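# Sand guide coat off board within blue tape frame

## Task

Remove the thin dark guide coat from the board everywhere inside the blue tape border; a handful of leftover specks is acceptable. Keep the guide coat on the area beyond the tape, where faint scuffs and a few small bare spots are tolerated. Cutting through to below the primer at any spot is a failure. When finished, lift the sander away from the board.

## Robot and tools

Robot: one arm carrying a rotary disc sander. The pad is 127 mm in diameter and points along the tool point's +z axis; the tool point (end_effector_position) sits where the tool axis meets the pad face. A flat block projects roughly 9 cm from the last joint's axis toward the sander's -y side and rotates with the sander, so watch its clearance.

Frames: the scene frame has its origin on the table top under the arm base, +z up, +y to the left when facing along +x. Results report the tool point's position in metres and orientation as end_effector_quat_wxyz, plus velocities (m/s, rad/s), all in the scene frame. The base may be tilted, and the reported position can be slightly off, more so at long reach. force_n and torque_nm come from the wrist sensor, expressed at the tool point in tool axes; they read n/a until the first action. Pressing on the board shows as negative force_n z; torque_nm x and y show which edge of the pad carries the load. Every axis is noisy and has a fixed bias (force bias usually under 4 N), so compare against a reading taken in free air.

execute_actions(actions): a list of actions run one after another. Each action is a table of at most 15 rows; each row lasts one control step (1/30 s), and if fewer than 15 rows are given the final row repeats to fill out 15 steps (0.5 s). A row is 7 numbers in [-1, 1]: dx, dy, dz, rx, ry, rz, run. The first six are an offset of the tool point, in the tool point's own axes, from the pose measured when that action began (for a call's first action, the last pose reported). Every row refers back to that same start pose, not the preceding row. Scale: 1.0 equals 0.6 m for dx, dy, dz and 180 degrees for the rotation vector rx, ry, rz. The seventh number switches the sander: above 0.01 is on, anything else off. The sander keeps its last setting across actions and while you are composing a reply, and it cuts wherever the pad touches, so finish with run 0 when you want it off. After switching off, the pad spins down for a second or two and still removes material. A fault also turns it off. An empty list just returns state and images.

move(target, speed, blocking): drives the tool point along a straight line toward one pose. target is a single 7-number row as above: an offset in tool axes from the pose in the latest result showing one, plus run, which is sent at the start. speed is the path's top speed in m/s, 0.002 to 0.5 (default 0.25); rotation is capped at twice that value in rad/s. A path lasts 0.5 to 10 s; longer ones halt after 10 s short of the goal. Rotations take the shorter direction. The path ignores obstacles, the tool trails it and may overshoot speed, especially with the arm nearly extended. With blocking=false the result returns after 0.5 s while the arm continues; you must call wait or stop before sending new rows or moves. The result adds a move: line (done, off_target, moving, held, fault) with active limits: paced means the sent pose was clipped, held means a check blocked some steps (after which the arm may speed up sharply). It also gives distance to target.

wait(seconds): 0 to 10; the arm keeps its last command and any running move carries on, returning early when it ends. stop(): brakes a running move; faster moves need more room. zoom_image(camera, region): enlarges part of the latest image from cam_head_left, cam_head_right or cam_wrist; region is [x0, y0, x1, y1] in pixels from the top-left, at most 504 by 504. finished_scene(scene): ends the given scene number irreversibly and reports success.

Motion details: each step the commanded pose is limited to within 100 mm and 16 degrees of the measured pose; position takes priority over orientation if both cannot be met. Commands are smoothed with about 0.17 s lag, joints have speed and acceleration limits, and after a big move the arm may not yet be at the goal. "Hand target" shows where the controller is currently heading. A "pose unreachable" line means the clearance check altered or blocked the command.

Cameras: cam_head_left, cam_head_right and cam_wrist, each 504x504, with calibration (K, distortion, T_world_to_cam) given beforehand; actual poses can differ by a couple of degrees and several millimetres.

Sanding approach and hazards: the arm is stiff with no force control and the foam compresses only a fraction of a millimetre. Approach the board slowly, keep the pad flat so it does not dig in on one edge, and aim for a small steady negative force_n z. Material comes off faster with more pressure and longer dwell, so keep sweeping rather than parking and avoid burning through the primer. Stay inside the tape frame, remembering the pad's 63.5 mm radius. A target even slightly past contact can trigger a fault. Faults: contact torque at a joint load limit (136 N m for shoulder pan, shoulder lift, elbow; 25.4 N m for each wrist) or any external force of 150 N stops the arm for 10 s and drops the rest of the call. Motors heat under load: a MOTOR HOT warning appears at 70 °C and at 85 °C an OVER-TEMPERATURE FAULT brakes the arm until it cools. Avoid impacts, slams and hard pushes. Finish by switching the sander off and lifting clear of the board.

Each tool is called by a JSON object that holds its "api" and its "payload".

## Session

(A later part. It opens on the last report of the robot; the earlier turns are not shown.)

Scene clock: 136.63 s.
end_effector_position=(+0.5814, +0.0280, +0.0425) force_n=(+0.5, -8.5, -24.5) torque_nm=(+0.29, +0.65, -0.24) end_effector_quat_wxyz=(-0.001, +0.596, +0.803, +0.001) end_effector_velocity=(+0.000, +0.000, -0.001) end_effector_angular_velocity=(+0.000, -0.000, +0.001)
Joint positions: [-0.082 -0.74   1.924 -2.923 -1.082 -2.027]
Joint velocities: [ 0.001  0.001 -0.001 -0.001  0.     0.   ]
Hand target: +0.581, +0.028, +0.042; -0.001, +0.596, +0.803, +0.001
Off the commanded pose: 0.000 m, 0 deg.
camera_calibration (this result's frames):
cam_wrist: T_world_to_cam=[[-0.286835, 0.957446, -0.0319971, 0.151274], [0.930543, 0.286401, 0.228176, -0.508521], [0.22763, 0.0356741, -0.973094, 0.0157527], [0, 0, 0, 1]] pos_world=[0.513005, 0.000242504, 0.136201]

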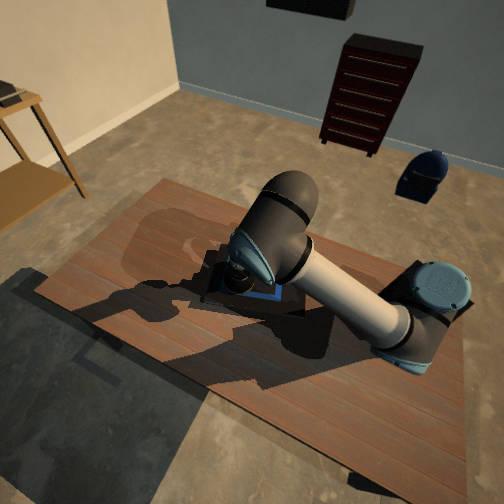

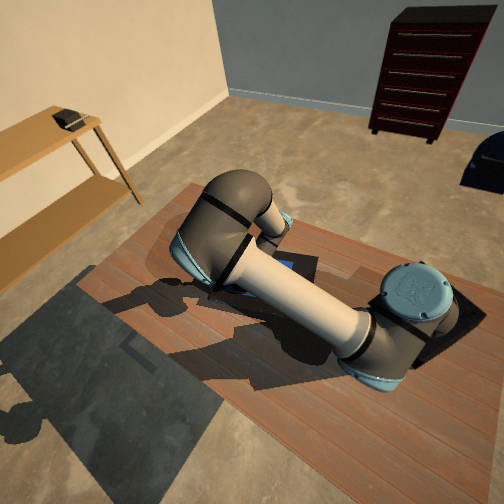

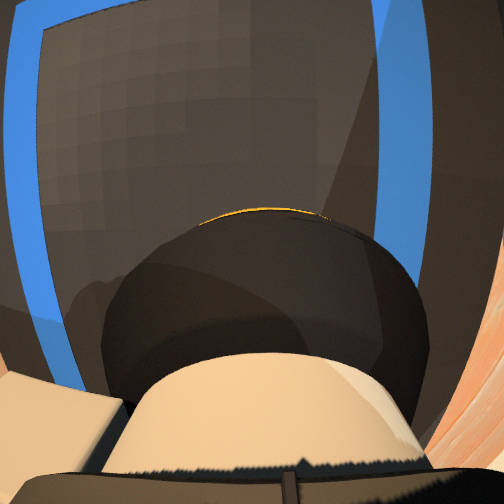

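{"api": "execute_actions", "payload": {"actions": [[[0,0,0.00045,0,0,0,1]]]}}

{"api": "wait", "payload": {"seconds": 1.5}}

{"api": "move", "payload": {"target": [0,-0.1867,-0.00028,0,0,0,1], "speed": 0.04}}

{"api": "wait", "payload": {"seconds": 1.5}}

{"api": "move", "payload": {"target": [-0.1033,0,-0.00031,0,0,0,1], "speed": 0.06}}

{"api": "wait", "payload": {"seconds": 1.0}}

{"api": "move", "payload": {"target": [0,0.1867,0.00028,0,0,0,1], "speed": 0.04}}

{"api": "wait", "payload": {"seconds": 1.5}}

{"api": "move", "payload": {"target": [0.05,0.21,-0.3,0,0,0,0], "speed": 0.3}}

Scene clock: 142.93 s.
end_effector_position=(+0.5814, +0.0280, +0.0422) force_n=(-3.0, +0.5, -33.3) torque_nm=(+0.62, +0.65, -0.38) end_effector_quat_wxyz=(-0.001, +0.596, +0.803, +0.001) end_effector_velocity=(+0.000, +0.000, -0.000) end_effector_angular_velocity=(-0.000, -0.001, +0.001)
Joint positions: [-0.082 -0.739  1.924 -2.923 -1.082 -2.026]
Joint velocities: [ 0.001  0.    -0.    -0.001 -0.    -0.   ]
Hand target: +0.581, +0.028, +0.042; -0.001, +0.596, +0.803, +0.001
Off the commanded pose: 0.000 m, 0 deg.
camera_calibration (this result's frames):
cam_wrist: T_world_to_cam=[[-0.286848, 0.95744, -0.0320405, 0.151291], [0.930526, 0.286422, 0.228219, -0.508489], [0.227683, 0.0356496, -0.973083, 0.0154756], [0, 0, 0, 1]] pos_world=[0.513036, 0.000238761, 0.135953]

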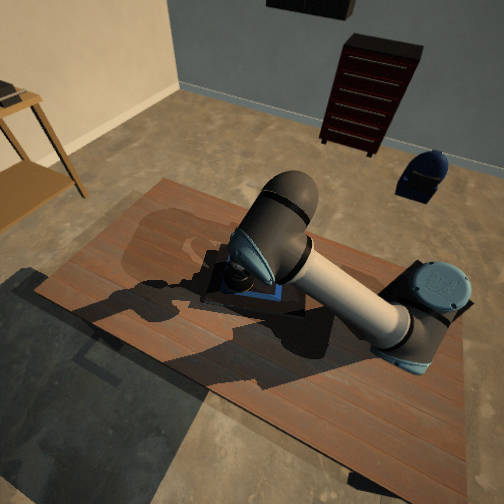

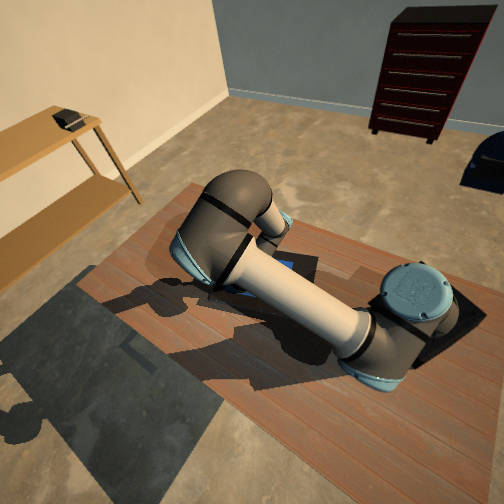

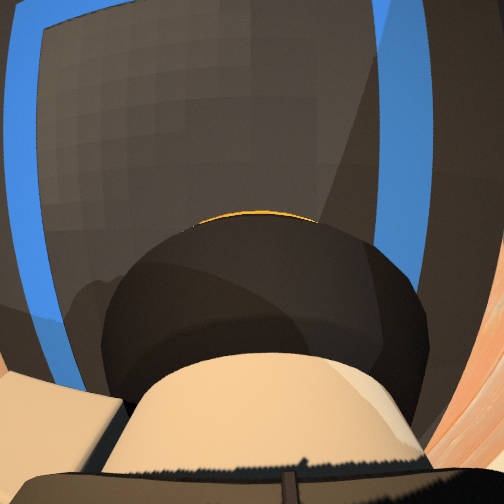

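Scene clock: 144.43 s.
end_effector_position=(+0.5814, +0.0281, +0.0422) force_n=(-1.0, +1.7, -25.3) torque_nm=(-0.17, -0.02, -0.12) end_effector_quat_wxyz=(-0.001, +0.596, +0.803, +0.001) end_effector_velocity=(-0.000, +0.000, -0.000) end_effector_angular_velocity=(-0.000, +0.000, +0.000)
Joint positions: [-0.082 -0.739  1.924 -2.923 -1.082 -2.026]
Joint velocities: [ 0.     0.     0.001 -0.    -0.     0.   ]
Hand target: +0.581, +0.028, +0.042; -0.001, +0.596, +0.803, +0.001
Off the commanded pose: 0.000 m, 0 deg.
wait: 1.50 s; no rest ("run" is on)
camera_calibration (this result's frames):
cam_wrist: T_world_to_cam=[[-0.286852, 0.95744, -0.0319959, 0.151278], [0.930528, 0.286416, 0.228218, -0.508479], [0.227669, 0.0356916, -0.973084, 0.0154669], [0, 0, 0, 1]] pos_world=[0.513027, 0.000244426, 0.135935]

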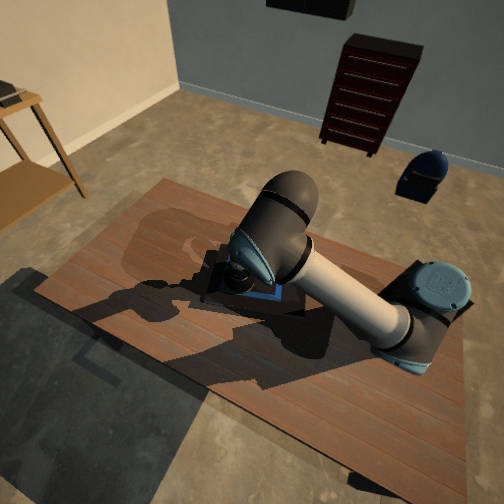

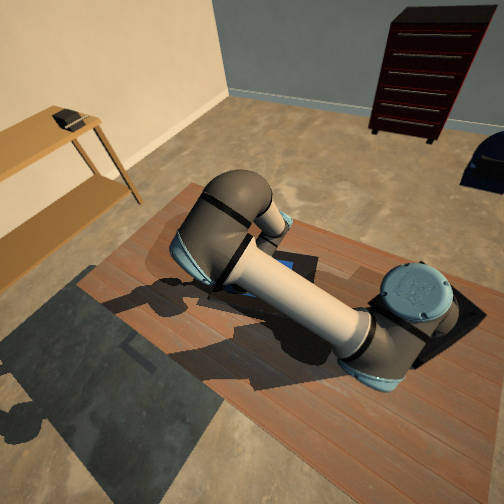

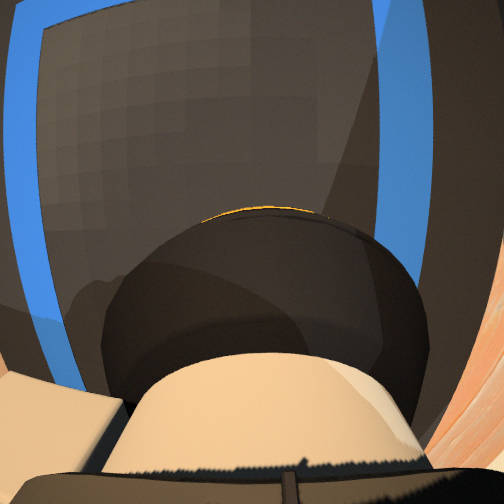

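Scene clock: 147.63 s.
end_effector_position=(+0.4745, -0.0042, +0.0423) force_n=(-1.2, +3.6, -28.5) torque_nm=(+0.67, +0.10, -0.24) end_effector_quat_wxyz=(-0.001, +0.596, +0.803, +0.001) end_effector_velocity=(-0.002, -0.001, +0.000) end_effector_angular_velocity=(-0.000, -0.001, +0.002)
Joint positions: [-0.176 -0.717  2.198 -3.169 -1.068 -2.133]
Joint velocities: [-0.003  0.002  0.006 -0.008  0.    -0.004]
Hand target: +0.474, -0.004, +0.042; -0.001, +0.596, +0.803, +0.001
Off the commanded pose: 0.000 m, 0 deg.
move: done
camera_calibration (this result's frames):
cam_wrist: T_world_to_cam=[[-0.286815, 0.957455, -0.0318876, 0.151446], [0.930507, 0.286349, 0.228388, -0.399777], [0.227802, 0.0358333, -0.973048, 0.0409683], [0, 0, 0, 1]] pos_world=[0.4061, -0.0319948, 0.135998]

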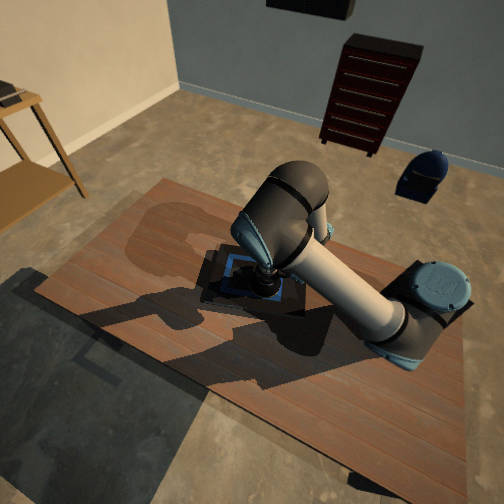

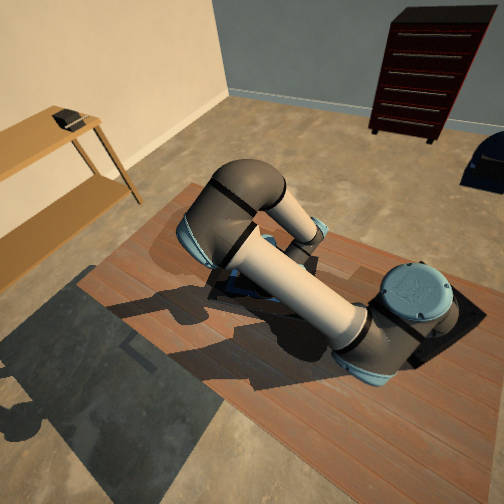

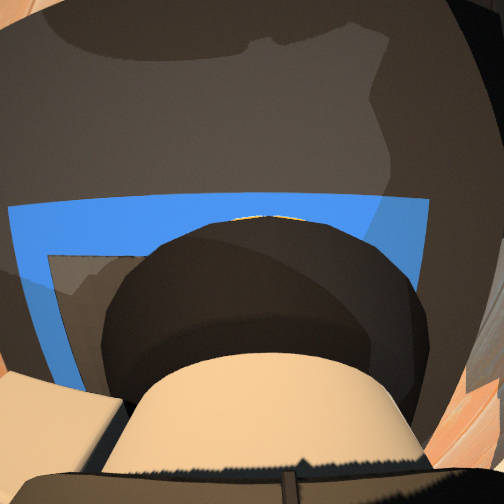

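Scene clock: 149.13 s.
end_effector_position=(+0.4742, -0.0043, +0.0423) force_n=(-1.1, +4.2, -23.6) torque_nm=(+0.30, -0.03, -0.18) end_effector_quat_wxyz=(-0.001, +0.596, +0.803, +0.001) end_effector_velocity=(+0.000, +0.000, -0.000) end_effector_angular_velocity=(+0.000, -0.000, +0.001)
Joint positions: [-0.176 -0.716  2.199 -3.17  -1.068 -2.133]
Joint velocities: [ 0.001  0.    -0.    -0.001  0.    -0.   ]
Hand target: +0.474, -0.004, +0.042; -0.001, +0.596, +0.803, +0.001
Off the commanded pose: 0.000 m, 0 deg.
wait: 1.50 s; no rest ("run" is on)
camera_calibration (this result's frames):
cam_wrist: T_world_to_cam=[[-0.286824, 0.957451, -0.0319145, 0.151462], [0.930491, 0.286362, 0.228435, -0.399492], [0.227855, 0.0358247, -0.973036, 0.0410133], [0, 0, 0, 1]] pos_world=[0.405822, -0.0320877, 0.135999]

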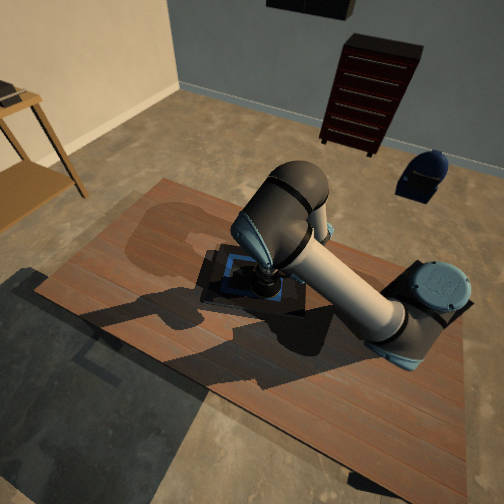

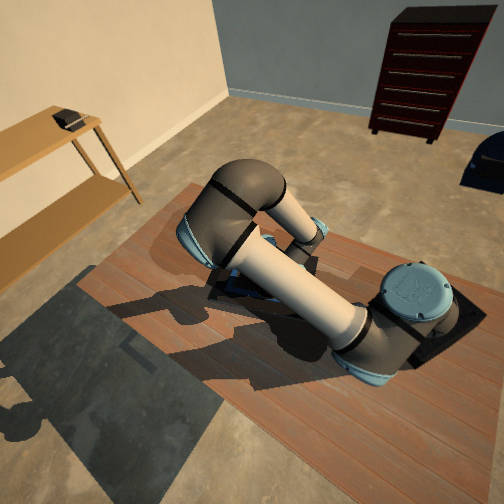

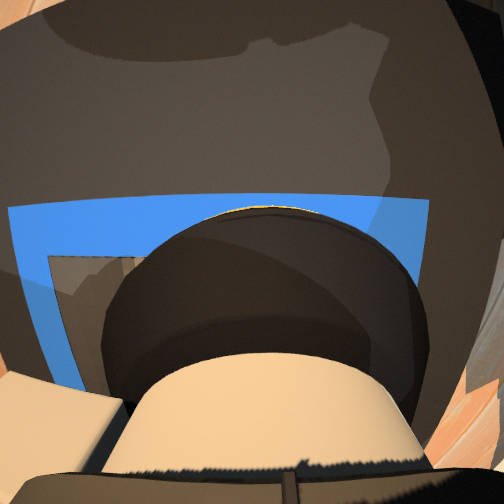

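Scene clock: 150.60 s.
end_effector_position=(+0.4921, -0.0632, +0.0424) force_n=(-3.6, +5.0, -20.9) torque_nm=(+0.43, +0.21, -0.19) end_effector_quat_wxyz=(-0.001, +0.596, +0.803, +0.001) end_effector_velocity=(+0.001, -0.002, -0.000) end_effector_angular_velocity=(+0.001, +0.000, +0.001)
Joint positions: [-0.271 -0.665  2.12  -3.09  -1.06  -2.241]
Joint velocities: [-0.003  0.002 -0.004  0.004  0.001 -0.005]
Hand target: +0.492, -0.064, +0.042; -0.001, +0.596, +0.803, +0.001
Off the commanded pose: 0.000 m, 0 deg.
move: done
camera_calibration (this result's frames):
cam_wrist: T_world_to_cam=[[-0.286792, 0.957462, -0.0319054, 0.213052], [0.930435, 0.286318, 0.228719, -0.399265], [0.228124, 0.0359087, -0.97297, 0.0390423], [0, 0, 0, 1]] pos_world=[0.423685, -0.0910749, 0.136104]

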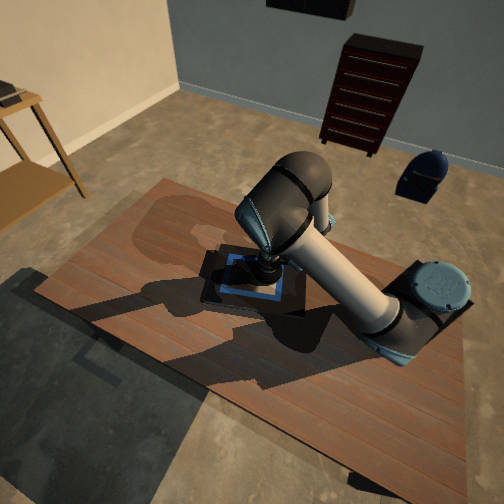

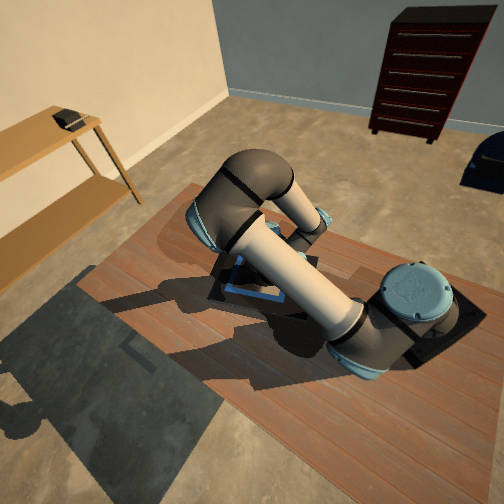

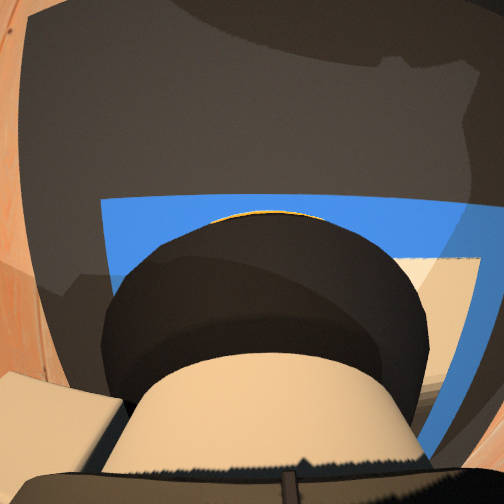

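Scene clock: 151.60 s.
end_effector_position=(+0.4922, -0.0635, +0.0424) force_n=(-1.5, +4.7, -20.9) torque_nm=(+0.46, -0.04, -0.26) end_effector_quat_wxyz=(-0.001, +0.596, +0.803, +0.001) end_effector_velocity=(-0.000, +0.000, -0.000) end_effector_angular_velocity=(+0.001, +0.001, -0.001)
Joint positions: [-0.271 -0.665  2.119 -3.09  -1.06  -2.241]
Joint velocities: [0.    0.    0.    0.001 0.001 0.   ]
Hand target: +0.492, -0.064, +0.042; -0.001, +0.596, +0.803, +0.001
Off the commanded pose: 0.000 m, 0 deg.
wait: 1.00 s; no rest ("run" is on)
camera_calibration (this result's frames):
cam_wrist: T_world_to_cam=[[-0.286801, 0.95746, -0.0318612, 0.213368], [0.930448, 0.286319, 0.228667, -0.399259], [0.228062, 0.0359368, -0.972983, 0.0390451], [0, 0, 0, 1]] pos_world=[0.423779, -0.0913784, 0.136086]

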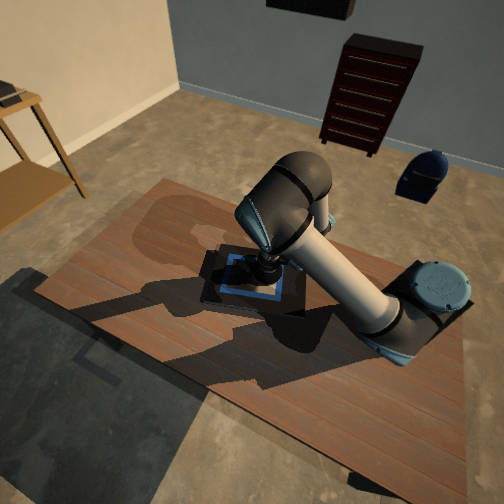

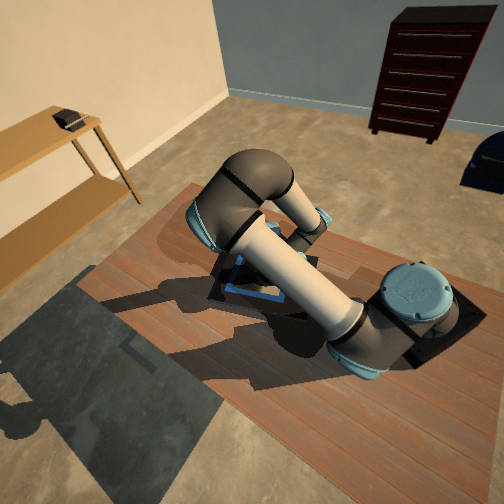

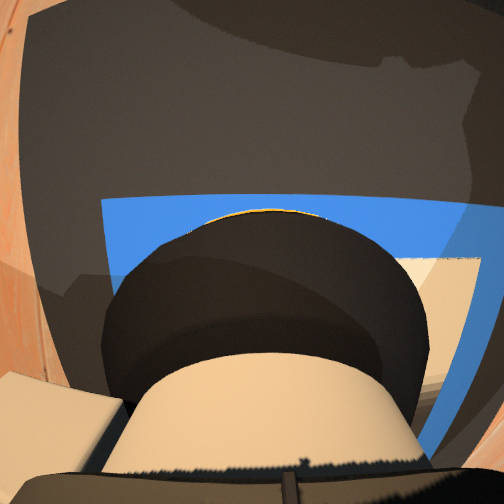

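Scene clock: 154.80 s.
end_effector_position=(+0.5991, -0.0313, +0.0424) force_n=(-3.0, +4.0, -24.2) torque_nm=(+0.24, +0.32, -0.16) end_effector_quat_wxyz=(-0.001, +0.596, +0.803, +0.001) end_effector_velocity=(+0.003, +0.000, +0.000) end_effector_angular_velocity=(+0.000, -0.001, -0.000)
Joint positions: [-0.166 -0.681  1.851 -2.864 -1.07  -2.121]
Joint velocities: [ 0.001  0.001 -0.007  0.004  0.     0.003]
Hand target: +0.599, -0.031, +0.042; -0.001, +0.596, +0.803, +0.001
Off the commanded pose: 0.000 m, 0 deg.
move: done
camera_calibration (this result's frames):
cam_wrist: T_world_to_cam=[[-0.286837, 0.957446, -0.0319676, 0.213186], [0.930474, 0.286385, 0.228477, -0.507963], [0.227909, 0.0357906, -0.973024, 0.0135452], [0, 0, 0, 1]] pos_world=[0.530709, -0.0591259, 0.136053]

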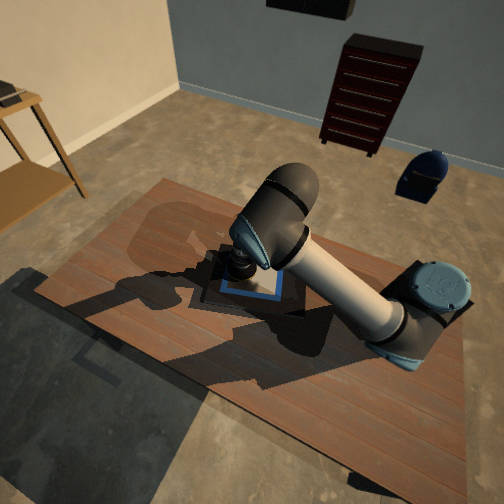

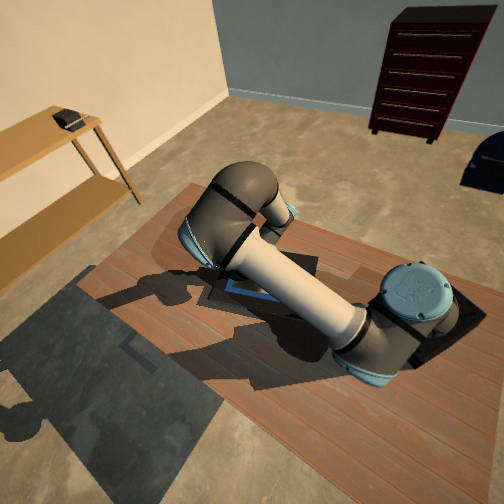

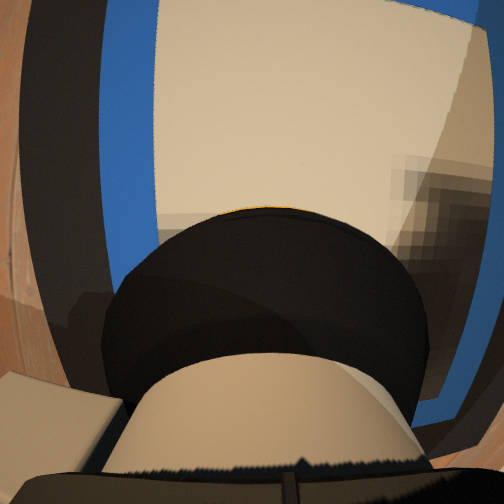

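Scene clock: 156.30 s.
end_effector_position=(+0.5993, -0.0312, +0.0423) force_n=(+0.0, +0.8, -30.4) torque_nm=(+0.74, +0.12, -0.29) end_effector_quat_wxyz=(-0.001, +0.596, +0.803, +0.001) end_effector_velocity=(+0.000, -0.001, +0.001) end_effector_angular_velocity=(-0.001, -0.001, -0.001)
Joint positions: [-0.165 -0.681  1.851 -2.864 -1.07  -2.121]
Joint velocities: [-0.002 -0.    -0.    -0.    -0.001 -0.   ]
Hand target: +0.599, -0.031, +0.042; -0.001, +0.596, +0.803, +0.001
Off the commanded pose: 0.000 m, 0 deg.
wait: 1.50 s; no rest ("run" is on)
camera_calibration (this result's frames):
cam_wrist: T_world_to_cam=[[-0.286823, 0.957451, -0.0319267, 0.213177], [0.930495, 0.286365, 0.228415, -0.508234], [0.227839, 0.0358072, -0.97304, 0.0135006], [0, 0, 0, 1]] pos_world=[0.530978, -0.0590493, 0.136031]

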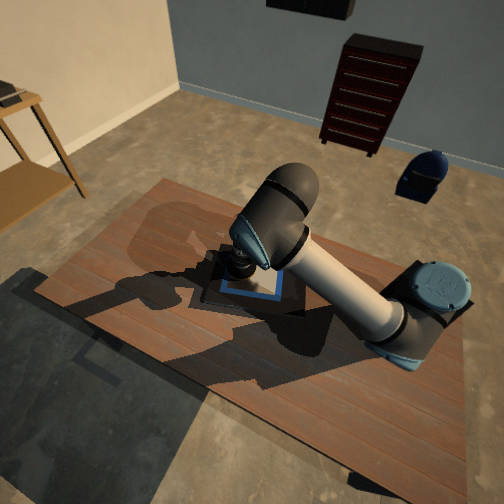

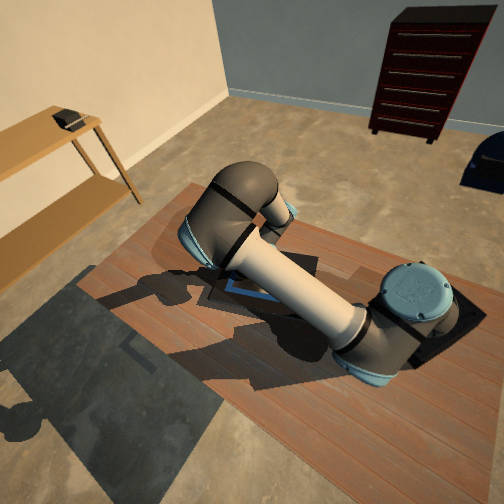

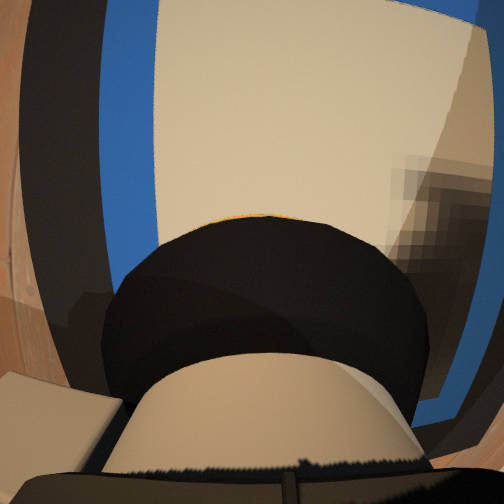

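Scene clock: 157.73 s.
end_effector_position=(+0.7110, +0.0336, +0.2222) force_n=(-2.6, +2.3, -0.3) torque_nm=(+0.35, +0.44, -0.11) end_effector_quat_wxyz=(-0.001, +0.596, +0.803, +0.001) end_effector_velocity=(+0.001, +0.000, +0.002) end_effector_angular_velocity=(-0.001, +0.002, +0.000)
Joint positions: [-0.175 -0.985  1.632 -2.335 -1.069 -2.131]
Joint velocities: [-0.    -0.001 -0.006  0.009 -0.001 -0.001]
Hand target: +0.711, +0.034, +0.222; -0.001, +0.596, +0.803, +0.001
Off the commanded pose: 0.001 m, 0 deg.
move: done
camera_calibration (this result's frames):
cam_wrist: T_world_to_cam=[[-0.286799, 0.957454, -0.032048, 0.188923], [0.930432, 0.286359, 0.228679, -0.671786], [0.228127, 0.0357664, -0.972974, 0.16054], [0, 0, 0, 1]] pos_world=[0.642611, 0.00574505, 0.31588]

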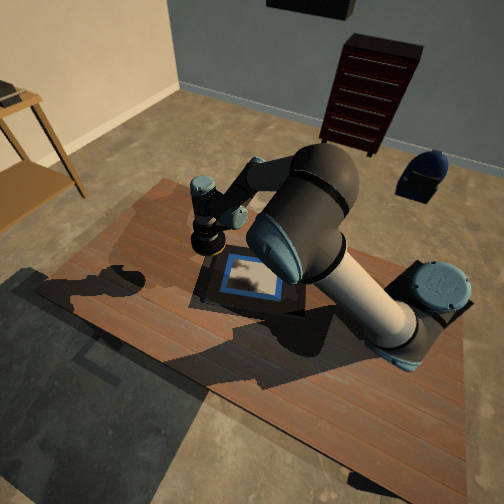

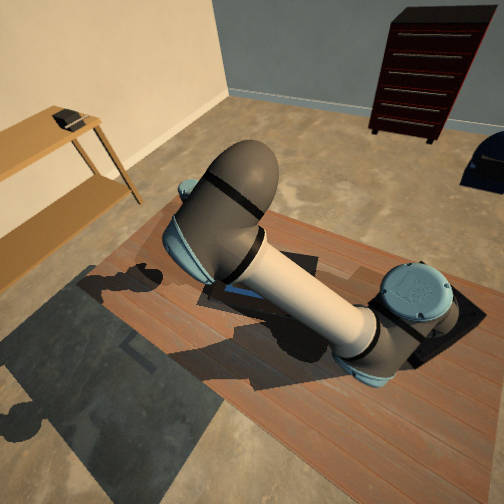

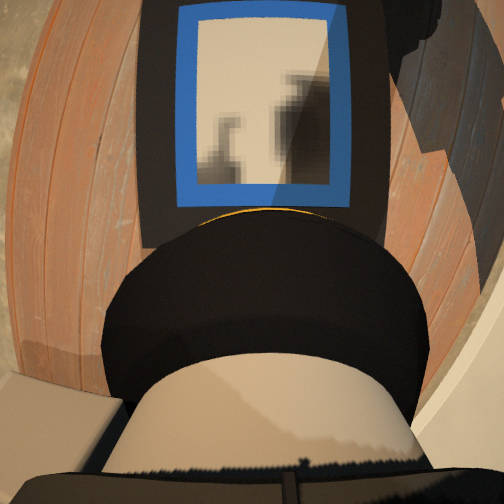

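Great progress. Checking the detail.

{"api": "zoom_image", "payload": {"camera": "cam_wrist", "region": [150, 0, 380, 230]}}

Region (150, 0, 380, 230) of cam_wrist's 504x504 image, scaled by 2.191, with more detail than that image has.

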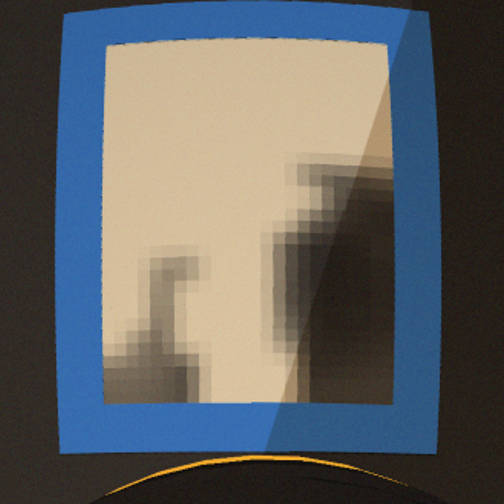

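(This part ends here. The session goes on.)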